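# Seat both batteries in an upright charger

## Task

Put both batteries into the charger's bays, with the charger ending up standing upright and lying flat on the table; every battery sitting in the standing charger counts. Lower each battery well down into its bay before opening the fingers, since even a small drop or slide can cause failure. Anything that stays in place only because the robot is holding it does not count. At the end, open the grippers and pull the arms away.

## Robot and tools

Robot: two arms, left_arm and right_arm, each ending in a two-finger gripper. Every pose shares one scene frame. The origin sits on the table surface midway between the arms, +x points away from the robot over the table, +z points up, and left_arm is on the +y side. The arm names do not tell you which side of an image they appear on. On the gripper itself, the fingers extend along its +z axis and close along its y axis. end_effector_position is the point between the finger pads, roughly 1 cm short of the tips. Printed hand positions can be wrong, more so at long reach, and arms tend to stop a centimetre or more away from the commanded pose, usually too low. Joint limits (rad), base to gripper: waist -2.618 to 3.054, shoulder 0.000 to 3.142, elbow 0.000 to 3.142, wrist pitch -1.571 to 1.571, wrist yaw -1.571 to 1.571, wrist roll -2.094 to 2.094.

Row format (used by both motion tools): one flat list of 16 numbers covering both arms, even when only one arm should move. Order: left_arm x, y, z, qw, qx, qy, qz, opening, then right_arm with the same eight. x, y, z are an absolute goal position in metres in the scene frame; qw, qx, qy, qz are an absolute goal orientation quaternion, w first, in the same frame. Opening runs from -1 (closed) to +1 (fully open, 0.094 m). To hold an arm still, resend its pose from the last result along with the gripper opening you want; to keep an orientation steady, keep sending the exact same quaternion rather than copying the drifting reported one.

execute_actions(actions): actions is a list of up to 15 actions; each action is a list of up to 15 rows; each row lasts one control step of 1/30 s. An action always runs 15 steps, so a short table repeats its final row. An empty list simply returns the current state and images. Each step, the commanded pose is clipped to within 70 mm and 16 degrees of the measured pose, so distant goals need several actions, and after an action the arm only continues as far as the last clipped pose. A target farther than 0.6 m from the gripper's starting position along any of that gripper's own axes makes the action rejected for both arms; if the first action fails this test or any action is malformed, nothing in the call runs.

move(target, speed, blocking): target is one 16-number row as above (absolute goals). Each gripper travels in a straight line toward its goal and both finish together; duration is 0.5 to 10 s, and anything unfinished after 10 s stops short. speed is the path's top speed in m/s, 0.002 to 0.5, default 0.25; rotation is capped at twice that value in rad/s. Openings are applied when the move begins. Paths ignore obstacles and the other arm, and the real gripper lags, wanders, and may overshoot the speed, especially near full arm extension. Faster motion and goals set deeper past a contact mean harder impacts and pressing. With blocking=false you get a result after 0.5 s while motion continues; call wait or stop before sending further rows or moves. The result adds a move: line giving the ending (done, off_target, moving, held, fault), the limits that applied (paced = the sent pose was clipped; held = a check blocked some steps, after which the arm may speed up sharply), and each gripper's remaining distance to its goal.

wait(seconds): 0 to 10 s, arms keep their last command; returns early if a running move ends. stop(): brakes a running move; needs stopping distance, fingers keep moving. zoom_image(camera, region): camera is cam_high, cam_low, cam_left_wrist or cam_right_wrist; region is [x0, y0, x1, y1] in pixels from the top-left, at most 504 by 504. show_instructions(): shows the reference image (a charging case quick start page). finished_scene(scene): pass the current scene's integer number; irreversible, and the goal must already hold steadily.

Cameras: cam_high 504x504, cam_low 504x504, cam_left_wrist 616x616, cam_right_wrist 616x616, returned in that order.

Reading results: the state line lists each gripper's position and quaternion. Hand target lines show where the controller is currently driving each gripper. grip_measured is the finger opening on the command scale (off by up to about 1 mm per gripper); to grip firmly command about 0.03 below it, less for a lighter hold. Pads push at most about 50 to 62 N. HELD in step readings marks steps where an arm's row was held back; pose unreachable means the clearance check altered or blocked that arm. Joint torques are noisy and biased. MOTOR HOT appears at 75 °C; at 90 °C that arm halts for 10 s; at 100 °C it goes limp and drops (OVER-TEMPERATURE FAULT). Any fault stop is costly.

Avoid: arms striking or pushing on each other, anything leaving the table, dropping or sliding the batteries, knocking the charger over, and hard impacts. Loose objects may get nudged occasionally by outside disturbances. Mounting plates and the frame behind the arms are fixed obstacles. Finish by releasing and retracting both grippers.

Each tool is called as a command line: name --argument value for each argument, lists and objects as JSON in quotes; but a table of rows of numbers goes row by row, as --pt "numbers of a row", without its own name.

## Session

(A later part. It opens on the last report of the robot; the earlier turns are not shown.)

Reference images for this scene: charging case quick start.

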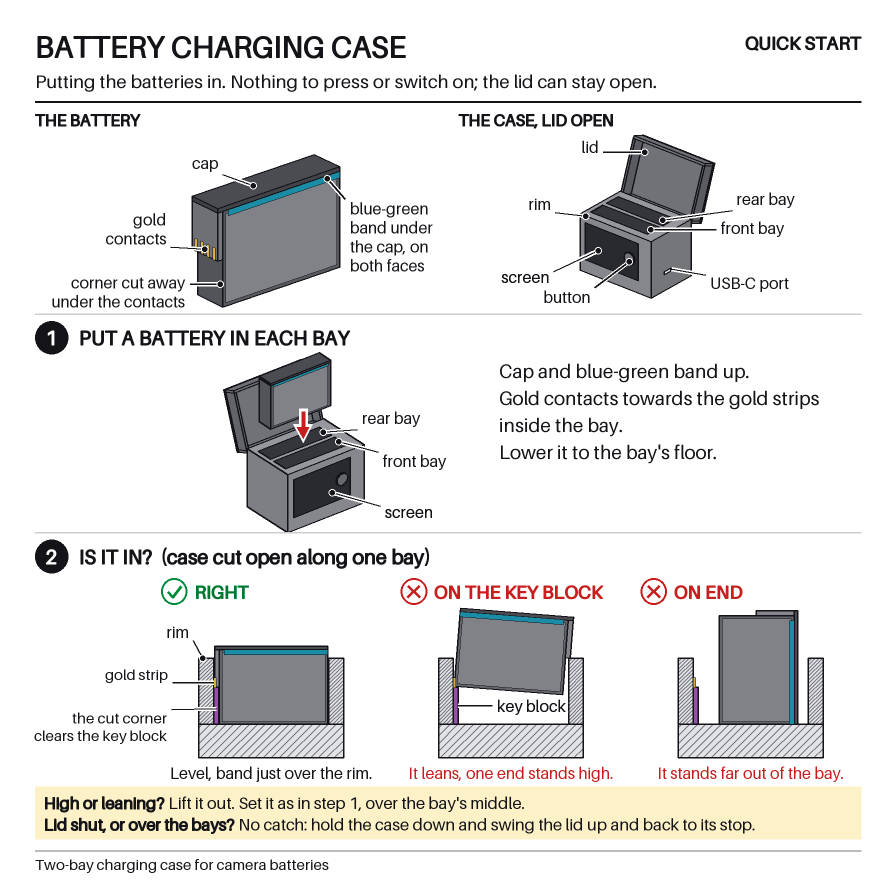

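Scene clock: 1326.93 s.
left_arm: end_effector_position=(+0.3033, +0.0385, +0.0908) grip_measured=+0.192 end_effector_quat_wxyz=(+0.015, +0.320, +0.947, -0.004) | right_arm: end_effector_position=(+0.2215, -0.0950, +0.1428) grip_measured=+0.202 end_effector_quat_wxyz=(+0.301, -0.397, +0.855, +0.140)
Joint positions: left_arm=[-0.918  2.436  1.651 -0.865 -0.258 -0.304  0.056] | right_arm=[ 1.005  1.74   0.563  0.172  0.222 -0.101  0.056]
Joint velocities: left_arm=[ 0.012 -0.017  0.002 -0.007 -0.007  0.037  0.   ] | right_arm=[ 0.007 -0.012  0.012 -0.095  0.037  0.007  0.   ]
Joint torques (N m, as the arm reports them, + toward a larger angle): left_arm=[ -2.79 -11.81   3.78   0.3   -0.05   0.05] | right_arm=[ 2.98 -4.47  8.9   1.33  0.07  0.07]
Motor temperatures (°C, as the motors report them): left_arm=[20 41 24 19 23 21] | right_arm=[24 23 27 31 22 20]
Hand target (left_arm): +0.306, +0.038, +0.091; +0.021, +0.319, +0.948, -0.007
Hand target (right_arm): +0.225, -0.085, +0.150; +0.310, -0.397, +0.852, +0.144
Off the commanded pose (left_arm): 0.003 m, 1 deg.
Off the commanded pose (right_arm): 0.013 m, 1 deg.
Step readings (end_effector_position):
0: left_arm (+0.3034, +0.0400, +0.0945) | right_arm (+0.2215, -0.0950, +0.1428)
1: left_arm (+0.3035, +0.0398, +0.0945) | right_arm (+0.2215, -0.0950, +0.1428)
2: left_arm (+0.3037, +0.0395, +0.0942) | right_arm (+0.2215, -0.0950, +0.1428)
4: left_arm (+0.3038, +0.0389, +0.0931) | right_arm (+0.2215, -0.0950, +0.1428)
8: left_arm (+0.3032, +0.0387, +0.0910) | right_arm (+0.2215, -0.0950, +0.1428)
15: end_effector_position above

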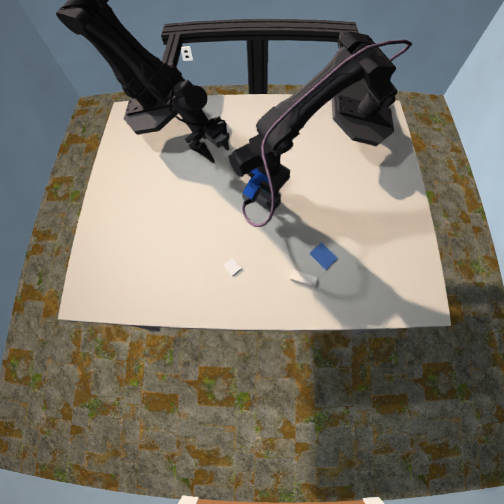

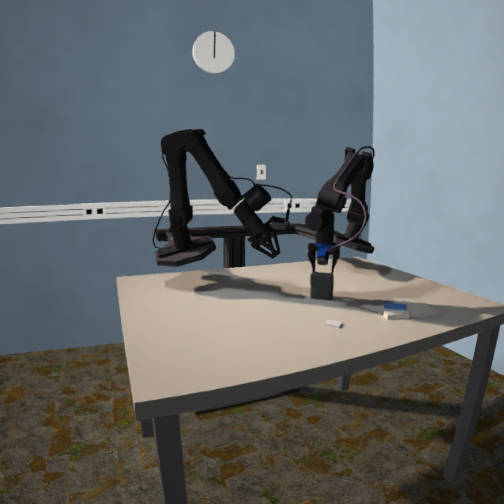

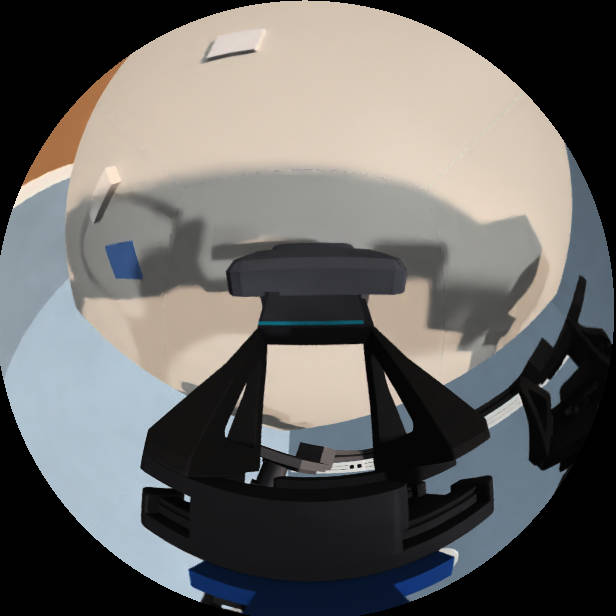

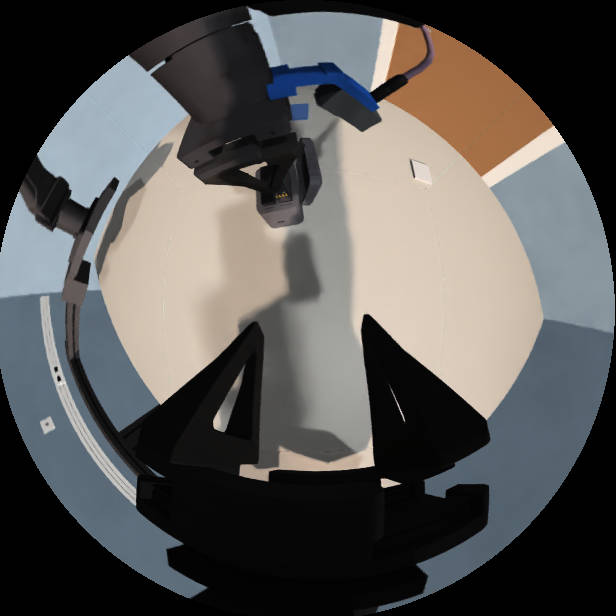

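execute_actions --actions '[[[0.3095,0.0425,0.084,0.021,0.319,0.9475,-0.007,0.14,0.225,-0.085,0.15,0.310,-0.397,0.852,0.1445,0.2]],[[0.3102,0.0436,0.077,0.021,0.319,0.9475,-0.007,0.14,0.225,-0.085,0.15,0.310,-0.397,0.852,0.1445,0.2]]]'

zoom_image --camera "cam_right_wrist" --region '[255,160,315,220]'

Scene clock: 1332.07 s.
left_arm: end_effector_position=(+0.3061, +0.0414, +0.0783) grip_measured=+0.192 end_effector_quat_wxyz=(+0.014, +0.320, +0.947, -0.010) | right_arm: end_effector_position=(+0.2215, -0.0950, +0.1428) grip_measured=+0.202 end_effector_quat_wxyz=(+0.301, -0.397, +0.855, +0.140)
Joint positions: left_arm=[-0.898  2.446  1.621 -0.814 -0.248 -0.281  0.056] | right_arm=[ 1.005  1.74   0.563  0.172  0.222 -0.101  0.056]
Joint velocities: left_arm=[-0.012 -0.007 -0.002 -0.066  0.022 -0.022 -0.002] | right_arm=[-0.012 -0.002  0.007 -0.022  0.037  0.037  0.   ]
Joint torques (N m, as the arm reports them, + toward a larger angle): left_arm=[ -2.36 -11.95   3.43   0.32  -0.17   0.1 ] | right_arm=[ 3.   -4.57  8.82  1.31  0.05  0.03]
Motor temperatures (°C, as the motors report them): left_arm=[20 40 24 19 23 21] | right_arm=[24 23 27 31 22 20]
Hand target (left_arm): +0.310, +0.044, +0.077; +0.021, +0.319, +0.948, -0.007
Hand target (right_arm): +0.225, -0.085, +0.150; +0.310, -0.397, +0.852, +0.144
Off the commanded pose (left_arm): 0.005 m, 1 deg.
Off the commanded pose (right_arm): 0.013 m, 1 deg.
Step readings (end_effector_position; steps 1 to 15: 1st action; 16 to 30: 2nd action):
0: left_arm (+0.3034, +0.0384, +0.0908) | right_arm (+0.2215, -0.0950, +0.1428)
1: left_arm (+0.3038, +0.0387, +0.0901) | right_arm (+0.2215, -0.0950, +0.1428)
2: left_arm (+0.3042, +0.0391, +0.0891) | right_arm (+0.2215, -0.0950, +0.1428)
4: left_arm (+0.3051, +0.0416, +0.0865) | right_arm (+0.2215, -0.0950, +0.1428)
8: left_arm (+0.3064, +0.0416, +0.0853) | right_arm (+0.2215, -0.0950, +0.1428)
15: left_arm (+0.3063, +0.0412, +0.0853) | right_arm (+0.2215, -0.0950, +0.1428)
16: left_arm (+0.3064, +0.0411, +0.0848) | right_arm (+0.2215, -0.0950, +0.1428)
17: left_arm (+0.3065, +0.0412, +0.0841) | right_arm (+0.2215, -0.0950, +0.1428)
19: left_arm (+0.3060, +0.0414, +0.0820) | right_arm (+0.2215, -0.0950, +0.1428)
23: left_arm (+0.3060, +0.0414, +0.0786) | right_arm (+0.2215, -0.0950, +0.1428)
30: end_effector_position above

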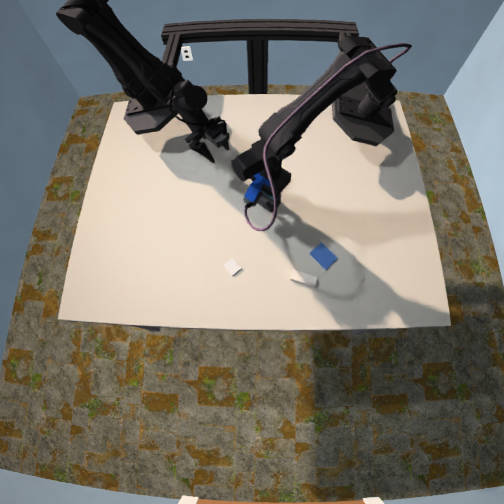

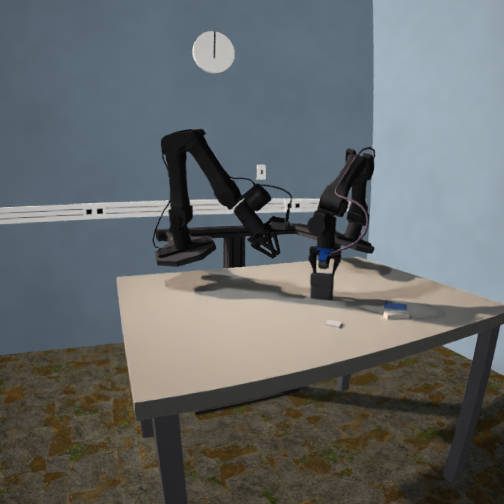

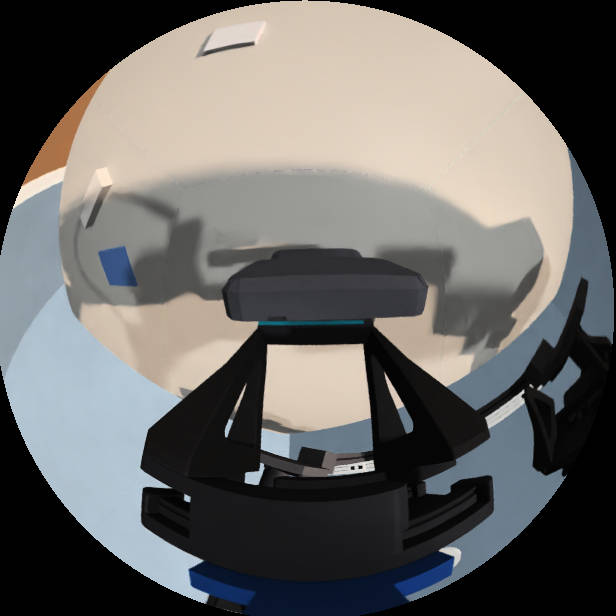

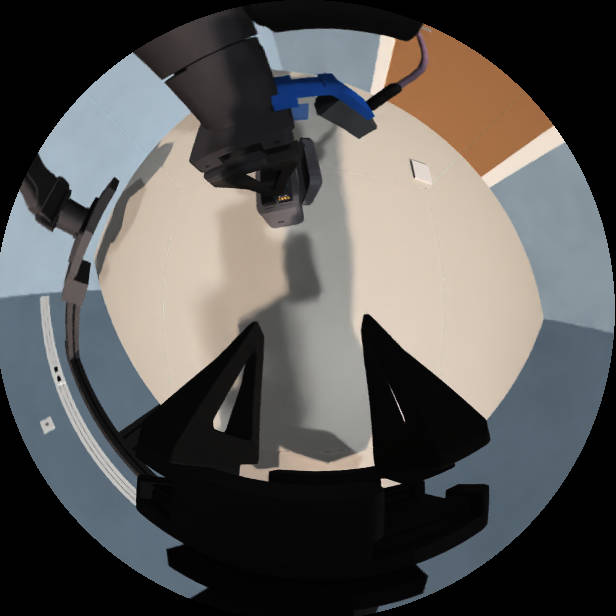

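Region (255, 160, 315, 220) of cam_right_wrist's 616x616 image, scaled by 8.400, with more detail than that image has.

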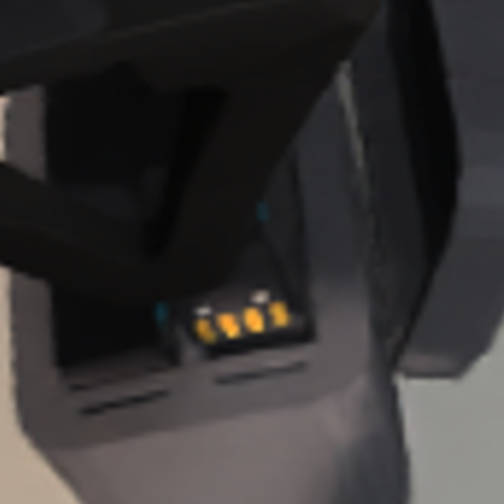

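execute_actions --actions '[[[0.3095,0.0428,0.071,0.021,0.319,0.9475,-0.007,0.14,0.225,-0.085,0.15,0.310,-0.397,0.852,0.1445,0.2]],[[0.3085,0.0420,0.064,0.021,0.319,0.9475,-0.007,0.14,0.225,-0.085,0.15,0.310,-0.397,0.852,0.1445,0.2]],[[0.3080,0.0415,0.057,0.021,0.319,0.9475,-0.007,0.14,0.225,-0.085,0.15,0.310,-0.397,0.852,0.1445,0.2]]]'

zoom_image --camera "cam_right_wrist" --region '[255,160,315,220]'

Scene clock: 1336.53 s.
left_arm: end_effector_position=(+0.3064, +0.0401, +0.0639) grip_measured=+0.192 end_effector_quat_wxyz=(+0.016, +0.319, +0.948, -0.009) | right_arm: end_effector_position=(+0.2215, -0.0950, +0.1428) grip_measured=+0.202 end_effector_quat_wxyz=(+0.301, -0.397, +0.855, +0.140)
Joint positions: left_arm=[-0.893  2.475  1.611 -0.772 -0.254 -0.277  0.056] | right_arm=[ 1.005  1.74   0.563  0.172  0.222 -0.101  0.056]
Joint velocities: left_arm=[-0.002  0.002  0.002  0.081 -0.007  0.037  0.   ] | right_arm=[-0.012 -0.012 -0.012 -0.007 -0.037 -0.11   0.   ]
Joint torques (N m, as the arm reports them, + toward a larger angle): left_arm=[ -2.55 -11.07   2.97   0.46  -0.07   0.1 ] | right_arm=[ 3.07 -4.43  8.78  1.32  0.05  0.05]
Motor temperatures (°C, as the motors report them): left_arm=[20 40 24 19 23 21] | right_arm=[24 23 27 31 22 20]
Hand target (left_arm): +0.308, +0.042, +0.057; +0.021, +0.319, +0.947, -0.007
Hand target (right_arm): +0.225, -0.085, +0.150; +0.310, -0.397, +0.852, +0.144
Off the commanded pose (left_arm): 0.007 m, 1 deg.
Off the commanded pose (right_arm): 0.013 m, 1 deg.
Step readings (end_effector_position; steps 1 to 15: 1st action; 16 to 30: 2nd action; 31 to 45: 3rd action):
0: left_arm (+0.3061, +0.0414, +0.0783) | right_arm (+0.2215, -0.0950, +0.1428)
1: left_arm (+0.3061, +0.0412, +0.0778) | right_arm (+0.2215, -0.0950, +0.1428)
2: left_arm (+0.3062, +0.0409, +0.0772) | right_arm (+0.2215, -0.0950, +0.1428)
4: left_arm (+0.3062, +0.0410, +0.0754) | right_arm (+0.2215, -0.0950, +0.1428)
8: left_arm (+0.3062, +0.0408, +0.0729) | right_arm (+0.2215, -0.0950, +0.1428)
15: left_arm (+0.3063, +0.0408, +0.0727) | right_arm (+0.2215, -0.0950, +0.1428)
16: left_arm (+0.3062, +0.0408, +0.0721) | right_arm (+0.2215, -0.0950, +0.1428)
17: left_arm (+0.3061, +0.0408, +0.0714) | right_arm (+0.2215, -0.0950, +0.1428)
19: left_arm (+0.3060, +0.0406, +0.0694) | right_arm (+0.2215, -0.0950, +0.1428)
23: left_arm (+0.3062, +0.0403, +0.0674) | right_arm (+0.2215, -0.0950, +0.1428)
30: left_arm (+0.3061, +0.0404, +0.0673) | right_arm (+0.2215, -0.0950, +0.1428)
31: left_arm (+0.3060, +0.0402, +0.0668) | right_arm (+0.2215, -0.0950, +0.1428)
32: left_arm (+0.3061, +0.0402, +0.0662) | right_arm (+0.2215, -0.0950, +0.1428)
34: left_arm (+0.3063, +0.0401, +0.0642) | right_arm (+0.2215, -0.0950, +0.1428)
38: left_arm (+0.3064, +0.0401, +0.0639) | right_arm (+0.2215, -0.0950, +0.1428)
45: end_effector_position above

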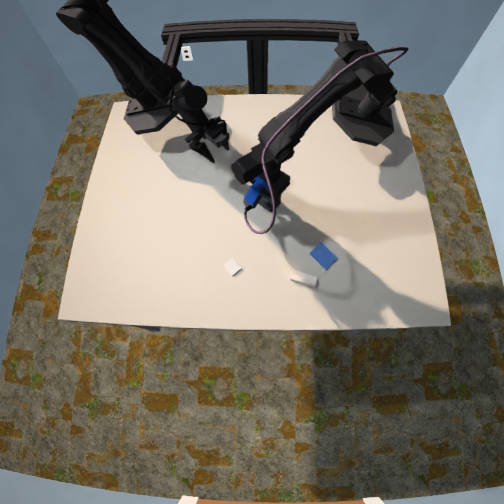

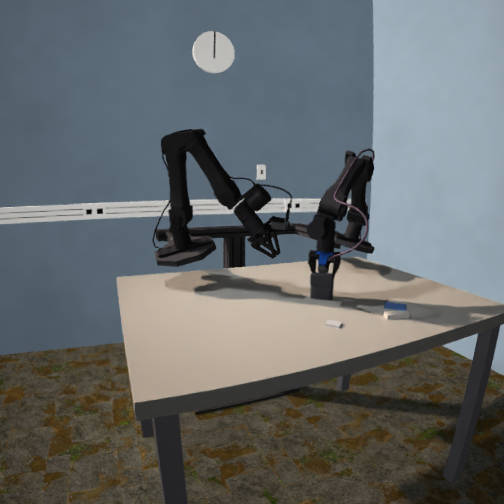

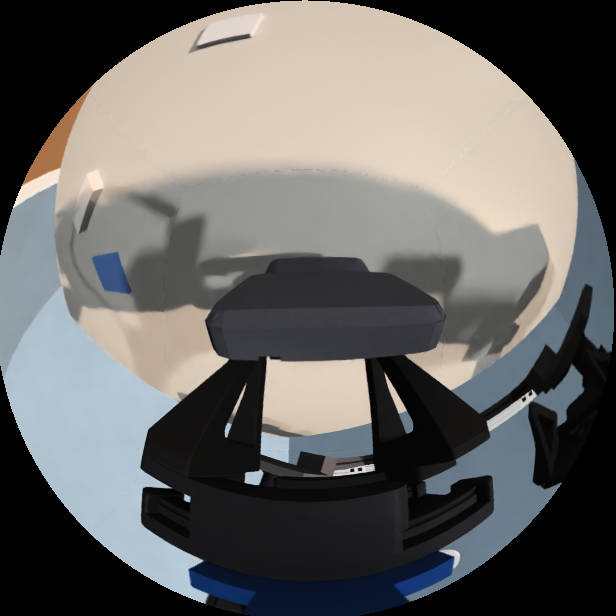

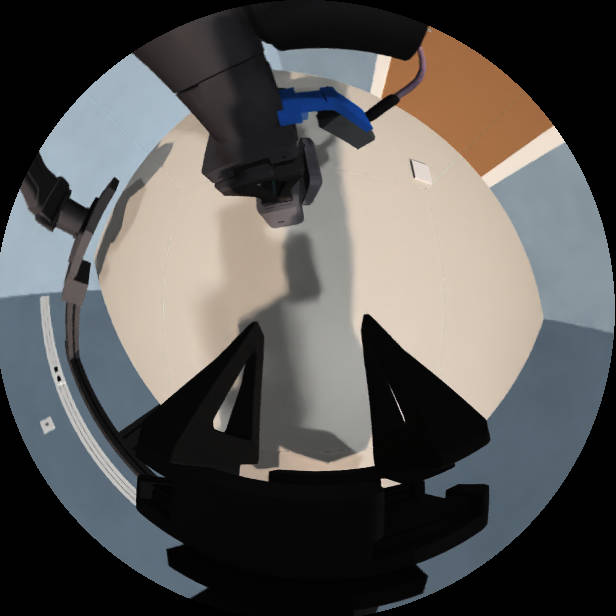

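Region (255, 160, 315, 220) of cam_right_wrist's 616x616 image, scaled by 8.400, with more detail than that image has.

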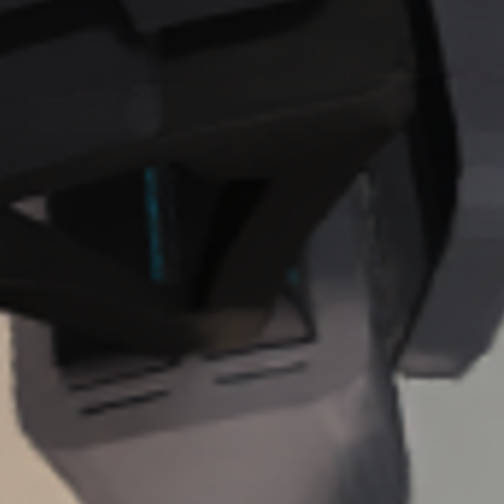

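Confirm seating.

execute_actions --actions '[[[0.3075,0.0408,0.052,0.021,0.319,0.9475,-0.007,0.14,0.225,-0.085,0.15,0.310,-0.397,0.852,0.1445,0.2]]]'

Scene clock: 1338.47 s.
left_arm: end_effector_position=(+0.3065, +0.0398, +0.0625) grip_measured=+0.192 end_effector_quat_wxyz=(+0.017, +0.319, +0.947, -0.008) | right_arm: end_effector_position=(+0.2215, -0.0950, +0.1428) grip_measured=+0.202 end_effector_quat_wxyz=(+0.301, -0.397, +0.855, +0.140)
Joint positions: left_arm=[-0.893  2.479  1.611 -0.768 -0.255 -0.277  0.056] | right_arm=[ 1.005  1.74   0.563  0.172  0.222 -0.101  0.056]
Joint velocities: left_arm=[-0.002  0.002 -0.012  0.066 -0.051  0.022  0.   ] | right_arm=[-0.002 -0.007 -0.002 -0.037 -0.022  0.022 -0.   ]
Joint torques (N m, as the arm reports them, + toward a larger angle): left_arm=[ -2.48 -10.48   2.72   0.54  -0.09   0.07] | right_arm=[ 3.09 -4.58  8.93  1.32  0.08  0.04]
Motor temperatures (°C, as the motors report them): left_arm=[20 40 24 19 23 21] | right_arm=[24 23 27 31 22 20]
Hand target (left_arm): +0.307, +0.041, +0.052; +0.021, +0.319, +0.948, -0.007
Hand target (right_arm): +0.225, -0.085, +0.150; +0.310, -0.397, +0.852, +0.144
Off the commanded pose (left_arm): 0.011 m, 0 deg.
Off the commanded pose (right_arm): 0.013 m, 1 deg.
Step readings (end_effector_position):
0: left_arm (+0.3064, +0.0401, +0.0639) | right_arm (+0.2215, -0.0950, +0.1428)
1: left_arm (+0.3063, +0.0400, +0.0636) | right_arm (+0.2215, -0.0950, +0.1428)
2: left_arm (+0.3064, +0.0399, +0.0634) | right_arm (+0.2215, -0.0950, +0.1428)
4: left_arm (+0.3065, +0.0398, +0.0627) | right_arm (+0.2215, -0.0950, +0.1428)
8: left_arm (+0.3065, +0.0398, +0.0625) | right_arm (+0.2215, -0.0950, +0.1428)
15: end_effector_position above

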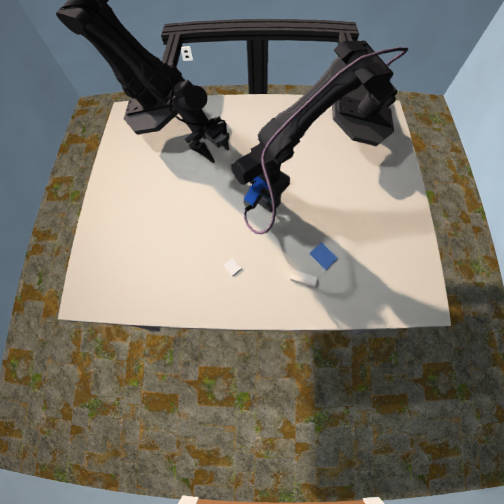

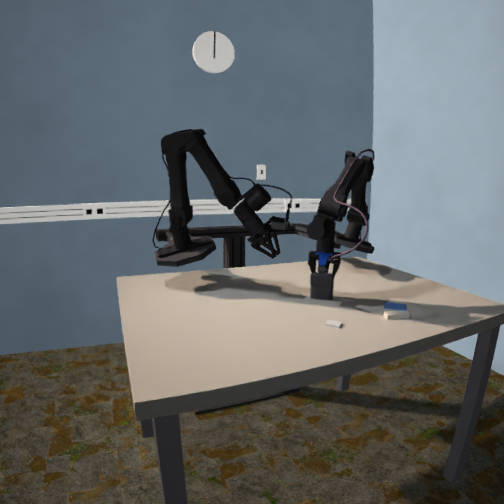

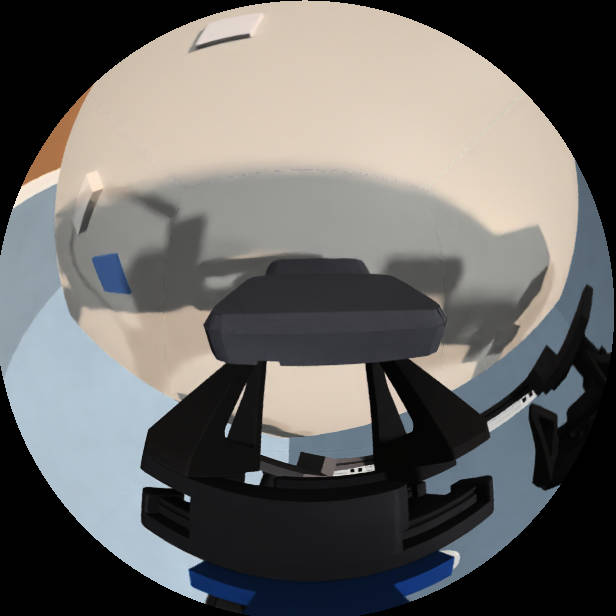

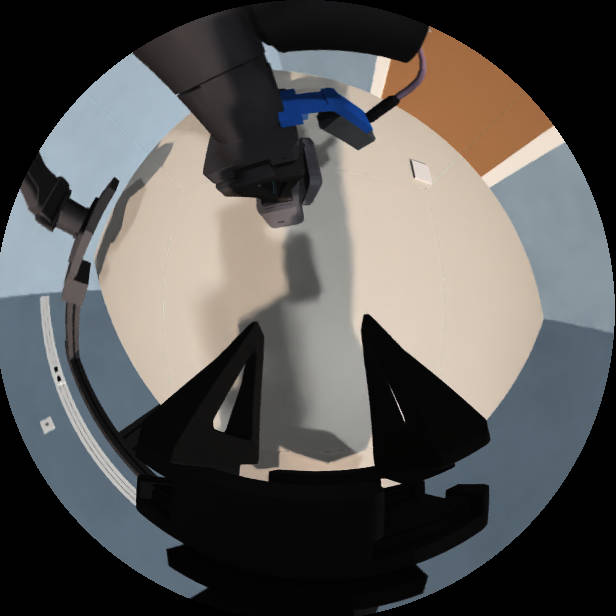

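execute_actions --actions '[[[0.3068,0.0402,0.065,0.021,0.319,0.9475,-0.007,0.15,0.225,-0.085,0.15,0.310,-0.397,0.852,0.1445,0.2],[0.3068,0.0402,0.065,0.021,0.319,0.9475,-0.007,0.15,0.225,-0.085,0.15,0.310,-0.397,0.852,0.1445,0.2],[0.3068,0.0402,0.065,0.021,0.319,0.9475,-0.007,0.16,0.225,-0.085,0.15,0.310,-0.397,0.852,0.1445,0.2],[0.3068,0.0402,0.065,0.021,0.319,0.9475,-0.007,0.16,0.225,-0.085,0.15,0.310,-0.397,0.852,0.1445,0.2],[0.3068,0.0402,0.065,0.021,0.319,0.9475,-0.007,0.17,0.225,-0.085,0.15,0.310,-0.397,0.852,0.1445,0.2],[0.3068,0.0402,0.065,0.021,0.319,0.9475,-0.007,0.17,0.225,-0.085,0.15,0.310,-0.397,0.852,0.1445,0.2],[0.3068,0.0402,0.065,0.021,0.319,0.9475,-0.007,0.178,0.225,-0.085,0.15,0.310,-0.397,0.852,0.1445,0.2],[0.3068,0.0402,0.065,0.021,0.319,0.9475,-0.007,0.178,0.225,-0.085,0.15,0.310,-0.397,0.852,0.1445,0.2],[0.3068,0.0402,0.065,0.021,0.319,0.9475,-0.007,0.186,0.225,-0.085,0.15,0.310,-0.397,0.852,0.1445,0.2],[0.3068,0.0402,0.065,0.021,0.319,0.9475,-0.007,0.186,0.225,-0.085,0.15,0.310,-0.397,0.852,0.1445,0.2],[0.3068,0.0402,0.065,0.021,0.319,0.9475,-0.007,0.194,0.225,-0.085,0.15,0.310,-0.397,0.852,0.1445,0.2],[0.3068,0.0402,0.065,0.021,0.319,0.9475,-0.007,0.194,0.225,-0.085,0.15,0.310,-0.397,0.852,0.1445,0.2],[0.3068,0.0402,0.065,0.021,0.319,0.9475,-0.007,0.202,0.225,-0.085,0.15,0.310,-0.397,0.852,0.1445,0.2],[0.3068,0.0402,0.065,0.021,0.319,0.9475,-0.007,0.21,0.225,-0.085,0.15,0.310,-0.397,0.852,0.1445,0.2],[0.3068,0.0402,0.065,0.021,0.319,0.9475,-0.007,0.22,0.225,-0.085,0.15,0.310,-0.397,0.852,0.1445,0.2]],[[0.3068,0.0402,0.065,0.021,0.319,0.9475,-0.007,0.25,0.225,-0.085,0.15,0.310,-0.397,0.852,0.1445,0.2],[0.3068,0.0402,0.065,0.021,0.319,0.9475,-0.007,0.28,0.225,-0.085,0.15,0.310,-0.397,0.852,0.1445,0.2],[0.3068,0.0402,0.065,0.021,0.319,0.9475,-0.007,0.31,0.225,-0.085,0.15,0.310,-0.397,0.852,0.1445,0.2],[0.3068,0.0402,0.065,0.021,0.319,0.9475,-0.007,0.34,0.225,-0.085,0.15,0.310,-0.397,0.852,0.1445,0.2],[0.3068,0.0402,0.065,0.021,0.319,0.9475,-0.007,0.37,0.225,-0.085,0.15,0.310,-0.397,0.852,0.1445,0.2],[0.3068,0.0402,0.065,0.021,0.319,0.9475,-0.007,0.4,0.225,-0.085,0.15,0.310,-0.397,0.852,0.1445,0.2]]]'

zoom_image --camera "cam_left_wrist" --region '[180,240,460,420]'

Scene clock: 1357.80 s.
left_arm: end_effector_position=(+0.3065, +0.0399, +0.0625) grip_measured=+0.398 end_effector_quat_wxyz=(+0.017, +0.319, +0.947, -0.008) | right_arm: end_effector_position=(+0.2215, -0.0950, +0.1428) grip_measured=+0.202 end_effector_quat_wxyz=(+0.301, -0.397, +0.855, +0.140)
Joint positions: left_arm=[-0.893  2.479  1.611 -0.768 -0.256 -0.277  0.066] | right_arm=[ 1.005  1.74   0.563  0.172  0.222 -0.101  0.056]
Joint velocities: left_arm=[ 0.002  0.002  0.002  0.037 -0.051  0.007 -0.   ] | right_arm=[-0.027  0.007  0.012 -0.022 -0.051  0.007  0.   ]
Joint torques (N m, as the arm reports them, + toward a larger angle): left_arm=[ -3.13 -12.52   3.59   0.26  -0.05   0.01] | right_arm=[ 3.01 -4.6   8.84  1.31  0.03  0.05]
Motor temperatures (°C, as the motors report them): left_arm=[19 39 24 20 23 21] | right_arm=[24 23 27 31 22 20]
Hand target (left_arm): +0.307, +0.040, +0.065; +0.021, +0.319, +0.947, -0.007
Hand target (right_arm): +0.225, -0.085, +0.150; +0.310, -0.397, +0.852, +0.144
Off the commanded pose (left_arm): 0.003 m, 0 deg.
Off the commanded pose (right_arm): 0.013 m, 1 deg.
Step readings (end_effector_position; steps 1 to 15: 1st action; 16 to 30: 2nd action):
0: left_arm (+0.3065, +0.0398, +0.0625) | right_arm (+0.2215, -0.0950, +0.1428)
1: left_arm (+0.3065, +0.0398, +0.0625) | right_arm (+0.2215, -0.0950, +0.1428)
2: left_arm (+0.3065, +0.0398, +0.0625) | right_arm (+0.2215, -0.0950, +0.1428)
4: left_arm (+0.3065, +0.0398, +0.0625) | right_arm (+0.2215, -0.0950, +0.1428)
8: left_arm (+0.3065, +0.0398, +0.0625) | right_arm (+0.2215, -0.0950, +0.1428)
15: left_arm (+0.3065, +0.0399, +0.0625) | right_arm (+0.2215, -0.0950, +0.1428)
16: left_arm (+0.3065, +0.0399, +0.0625) | right_arm (+0.2215, -0.0950, +0.1428)
17: left_arm (+0.3065, +0.0399, +0.0625) | right_arm (+0.2215, -0.0950, +0.1428)
19: left_arm (+0.3065, +0.0399, +0.0625) | right_arm (+0.2215, -0.0950, +0.1428)
23: left_arm (+0.3065, +0.0399, +0.0625) | right_arm (+0.2215, -0.0950, +0.1428)
30: end_effector_position above

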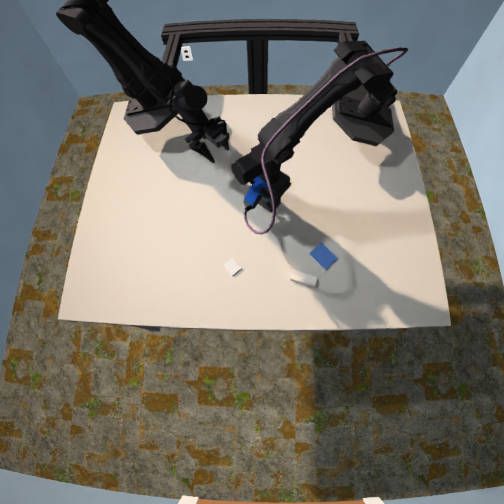

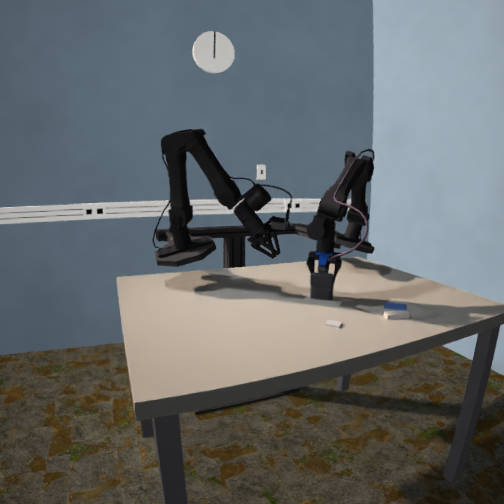

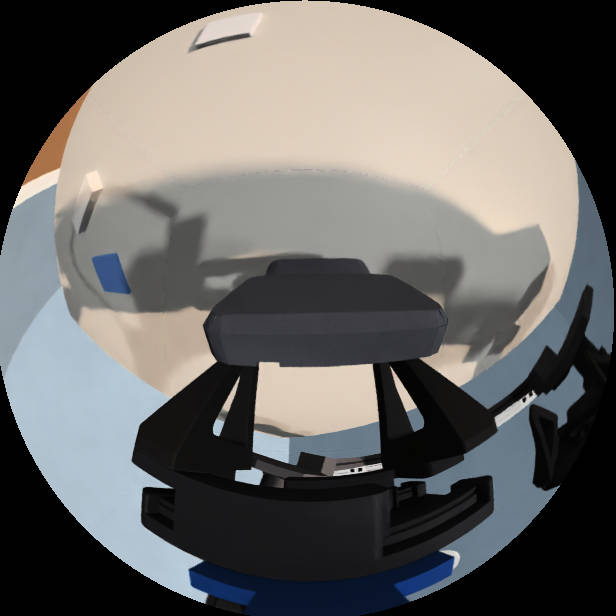

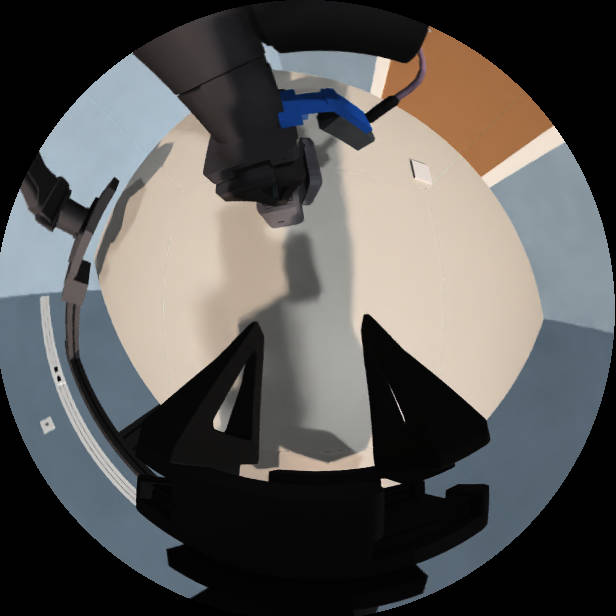

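Region (180, 240, 460, 420) of cam_left_wrist's 616x616 image, scaled by 1.800, with more detail than that image has; it fills the top 324 rows of this view, and the rest is white.

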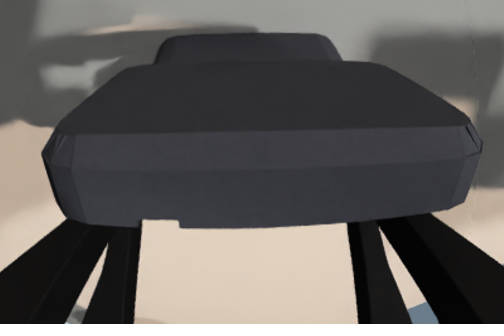

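Lift straight up.

move --target '[0.3065,0.0399,0.15,0.021,0.319,0.9475,-0.007,0.4,0.225,-0.085,0.15,0.310,-0.397,0.852,0.1445,0.2]' --speed 0.06

zoom_image --camera "cam_right_wrist" --region '[240,130,340,240]'

zoom_image --camera "cam_left_wrist" --region '[200,200,420,400]'

Scene clock: 1363.40 s.
left_arm: end_effector_position=(+0.3028, +0.0495, +0.1309) grip_measured=+0.398 end_effector_quat_wxyz=(+0.001, +0.319, +0.948, +0.005) | right_arm: end_effector_position=(+0.2215, -0.0950, +0.1428) grip_measured=+0.202 end_effector_quat_wxyz=(+0.301, -0.397, +0.855, +0.140)
Joint positions: left_arm=[-0.927  2.374  1.715 -1.028 -0.255 -0.324  0.066] | right_arm=[ 1.005  1.74   0.563  0.172  0.222 -0.101  0.056]
Joint velocities: left_arm=[ 0.007 -0.002 -0.007 -0.051  0.007 -0.007  0.   ] | right_arm=[ 0.002 -0.007 -0.007 -0.051  0.022 -0.051  0.   ]
Joint torques (N m, as the arm reports them, + toward a larger angle): left_arm=[ -4.29 -13.48   6.18   0.01  -0.04  -0.01] | right_arm=[ 3.01 -4.57  8.83  1.29  0.06  0.01]
Motor temperatures (°C, as the motors report them): left_arm=[19 39 24 20 23 21] | right_arm=[24 23 27 31 22 20]
Hand target (left_arm): +0.306, +0.040, +0.150; +0.021, +0.319, +0.947, -0.007
Hand target (right_arm): +0.225, -0.085, +0.150; +0.310, -0.397, +0.852, +0.144
Off the commanded pose (left_arm): 0.022 m, 3 deg.
Off the commanded pose (right_arm): 0.013 m, 1 deg.
move: off_target (left_arm, right_arm)

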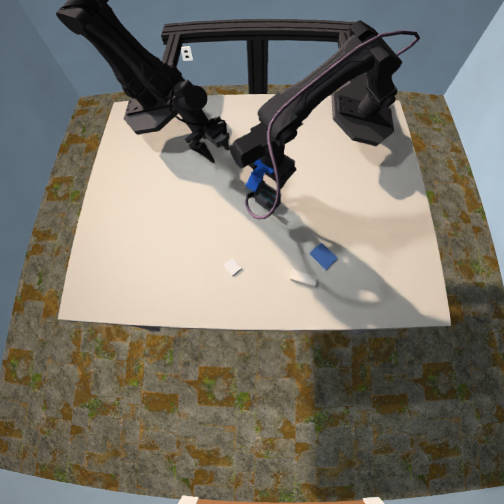

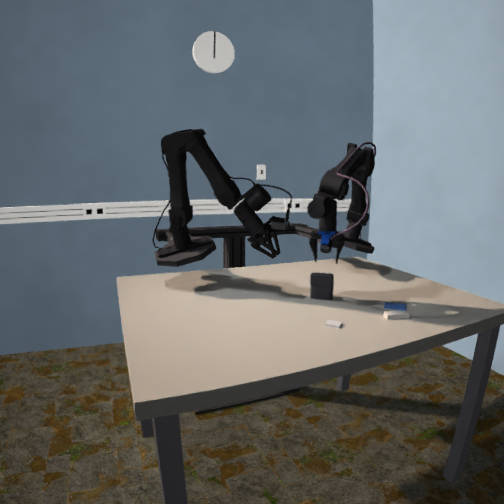

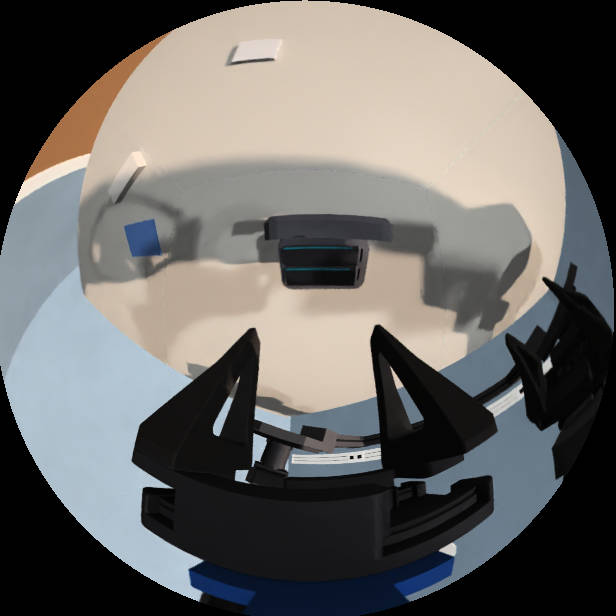

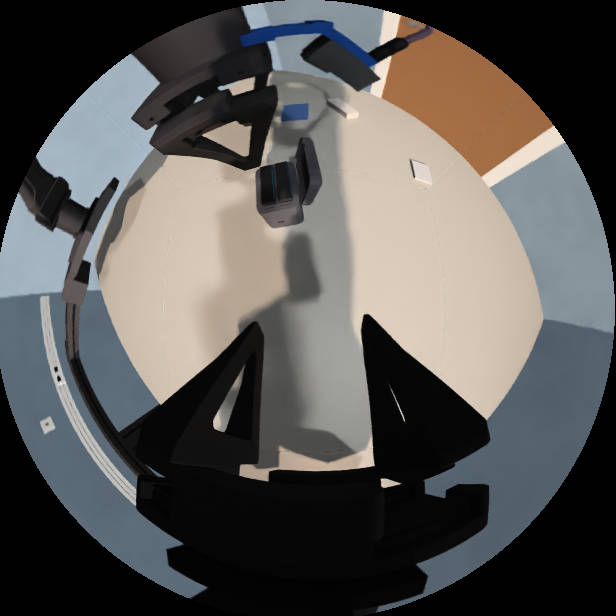

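Region (240, 130, 340, 240) of cam_right_wrist's 616x616 image, scaled by 4.582, with more detail than that image has; it fills the left 458 columns of this view, and the rest is white.

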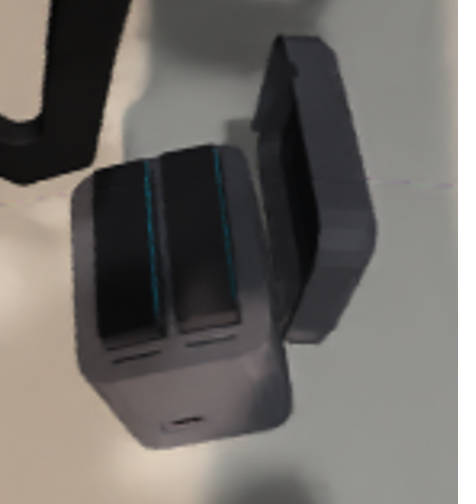

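Region (200, 200, 420, 400) of cam_left_wrist's 616x616 image, scaled by 2.291, with more detail than that image has; it fills the top 458 rows of this view, and the rest is white.

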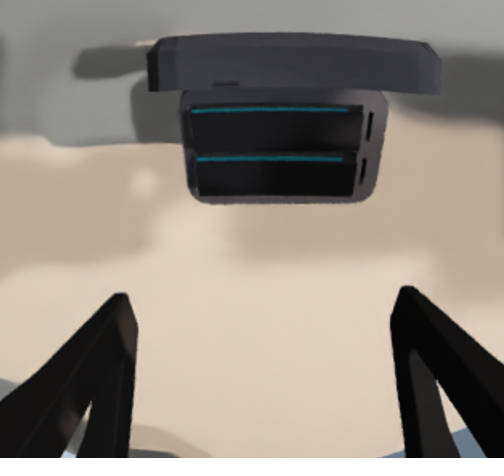

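Both are seated and level. Retreating.

move --target '[0.22,0.18,0.18,0.021,0.319,0.9475,-0.007,0.4,0.18,-0.22,0.16,0.310,-0.397,0.852,0.1445,0.2]' --speed 0.15

Scene clock: 1367.87 s.
left_arm: end_effector_position=(+0.2250, +0.1810, +0.1785) grip_measured=+0.398 end_effector_quat_wxyz=(+0.014, +0.316, +0.949, -0.004) | right_arm: end_effector_position=(+0.1787, -0.2185, +0.1568) grip_measured=+0.202 end_effector_quat_wxyz=(+0.301, -0.397, +0.856, +0.142)
Joint positions: left_arm=[-0.934  1.728  1.02  -0.947 -0.255 -0.33   0.066] | right_arm=[ 0.74   1.004  0.231 -0.2    0.072 -0.323  0.056]
Joint velocities: left_arm=[-0.002 -0.002 -0.002 -0.037  0.037 -0.051 -0.   ] | right_arm=[-0.007 -0.022 -0.007 -0.066  0.11  -0.007 -0.   ]
Joint torques (N m, as the arm reports them, + toward a larger angle): left_arm=[-2.9  -7.54  3.63  0.21 -0.03 -0.03] | right_arm=[-0.31 -2.98  6.65  1.29 -0.25 -0.15]
Motor temperatures (°C, as the motors report them): left_arm=[20 40 24 20 23 21] | right_arm=[24 23 27 31 22 20]
Hand target (left_arm): +0.222, +0.180, +0.182; +0.021, +0.319, +0.948, -0.008
Hand target (right_arm): +0.180, -0.218, +0.161; +0.309, -0.396, +0.852, +0.147
Off the commanded pose (left_arm): 0.005 m, 1 deg.
Off the commanded pose (right_arm): 0.004 m, 1 deg.
move: done

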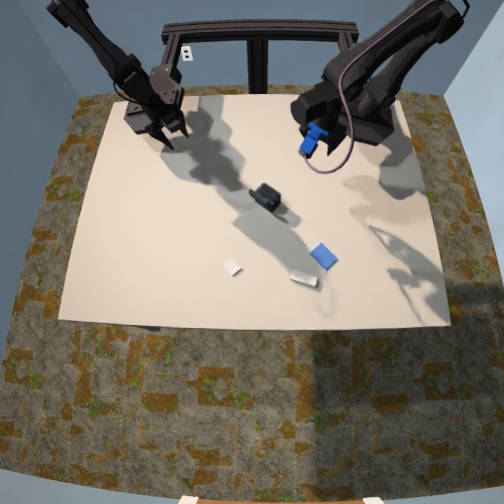

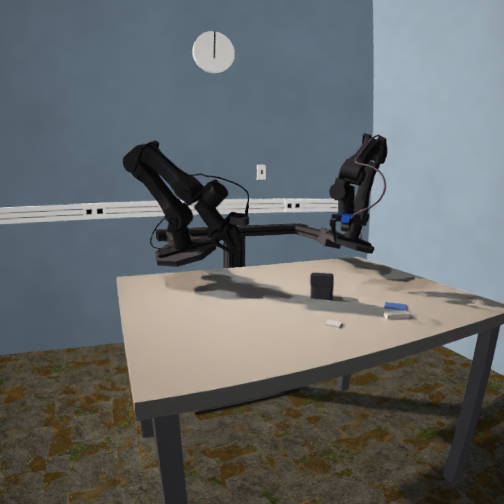

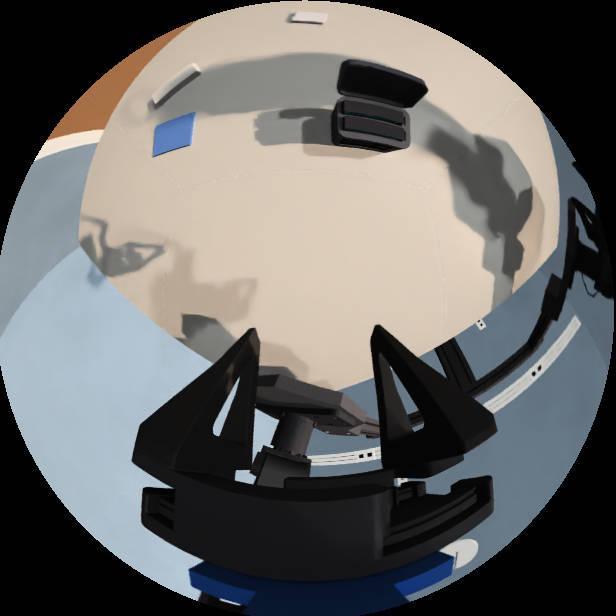

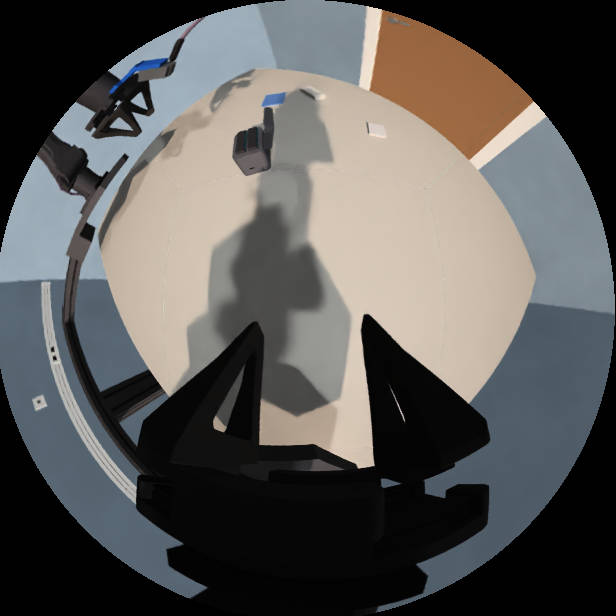

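finished_scene --scene 2

The scene is finished: the task was done.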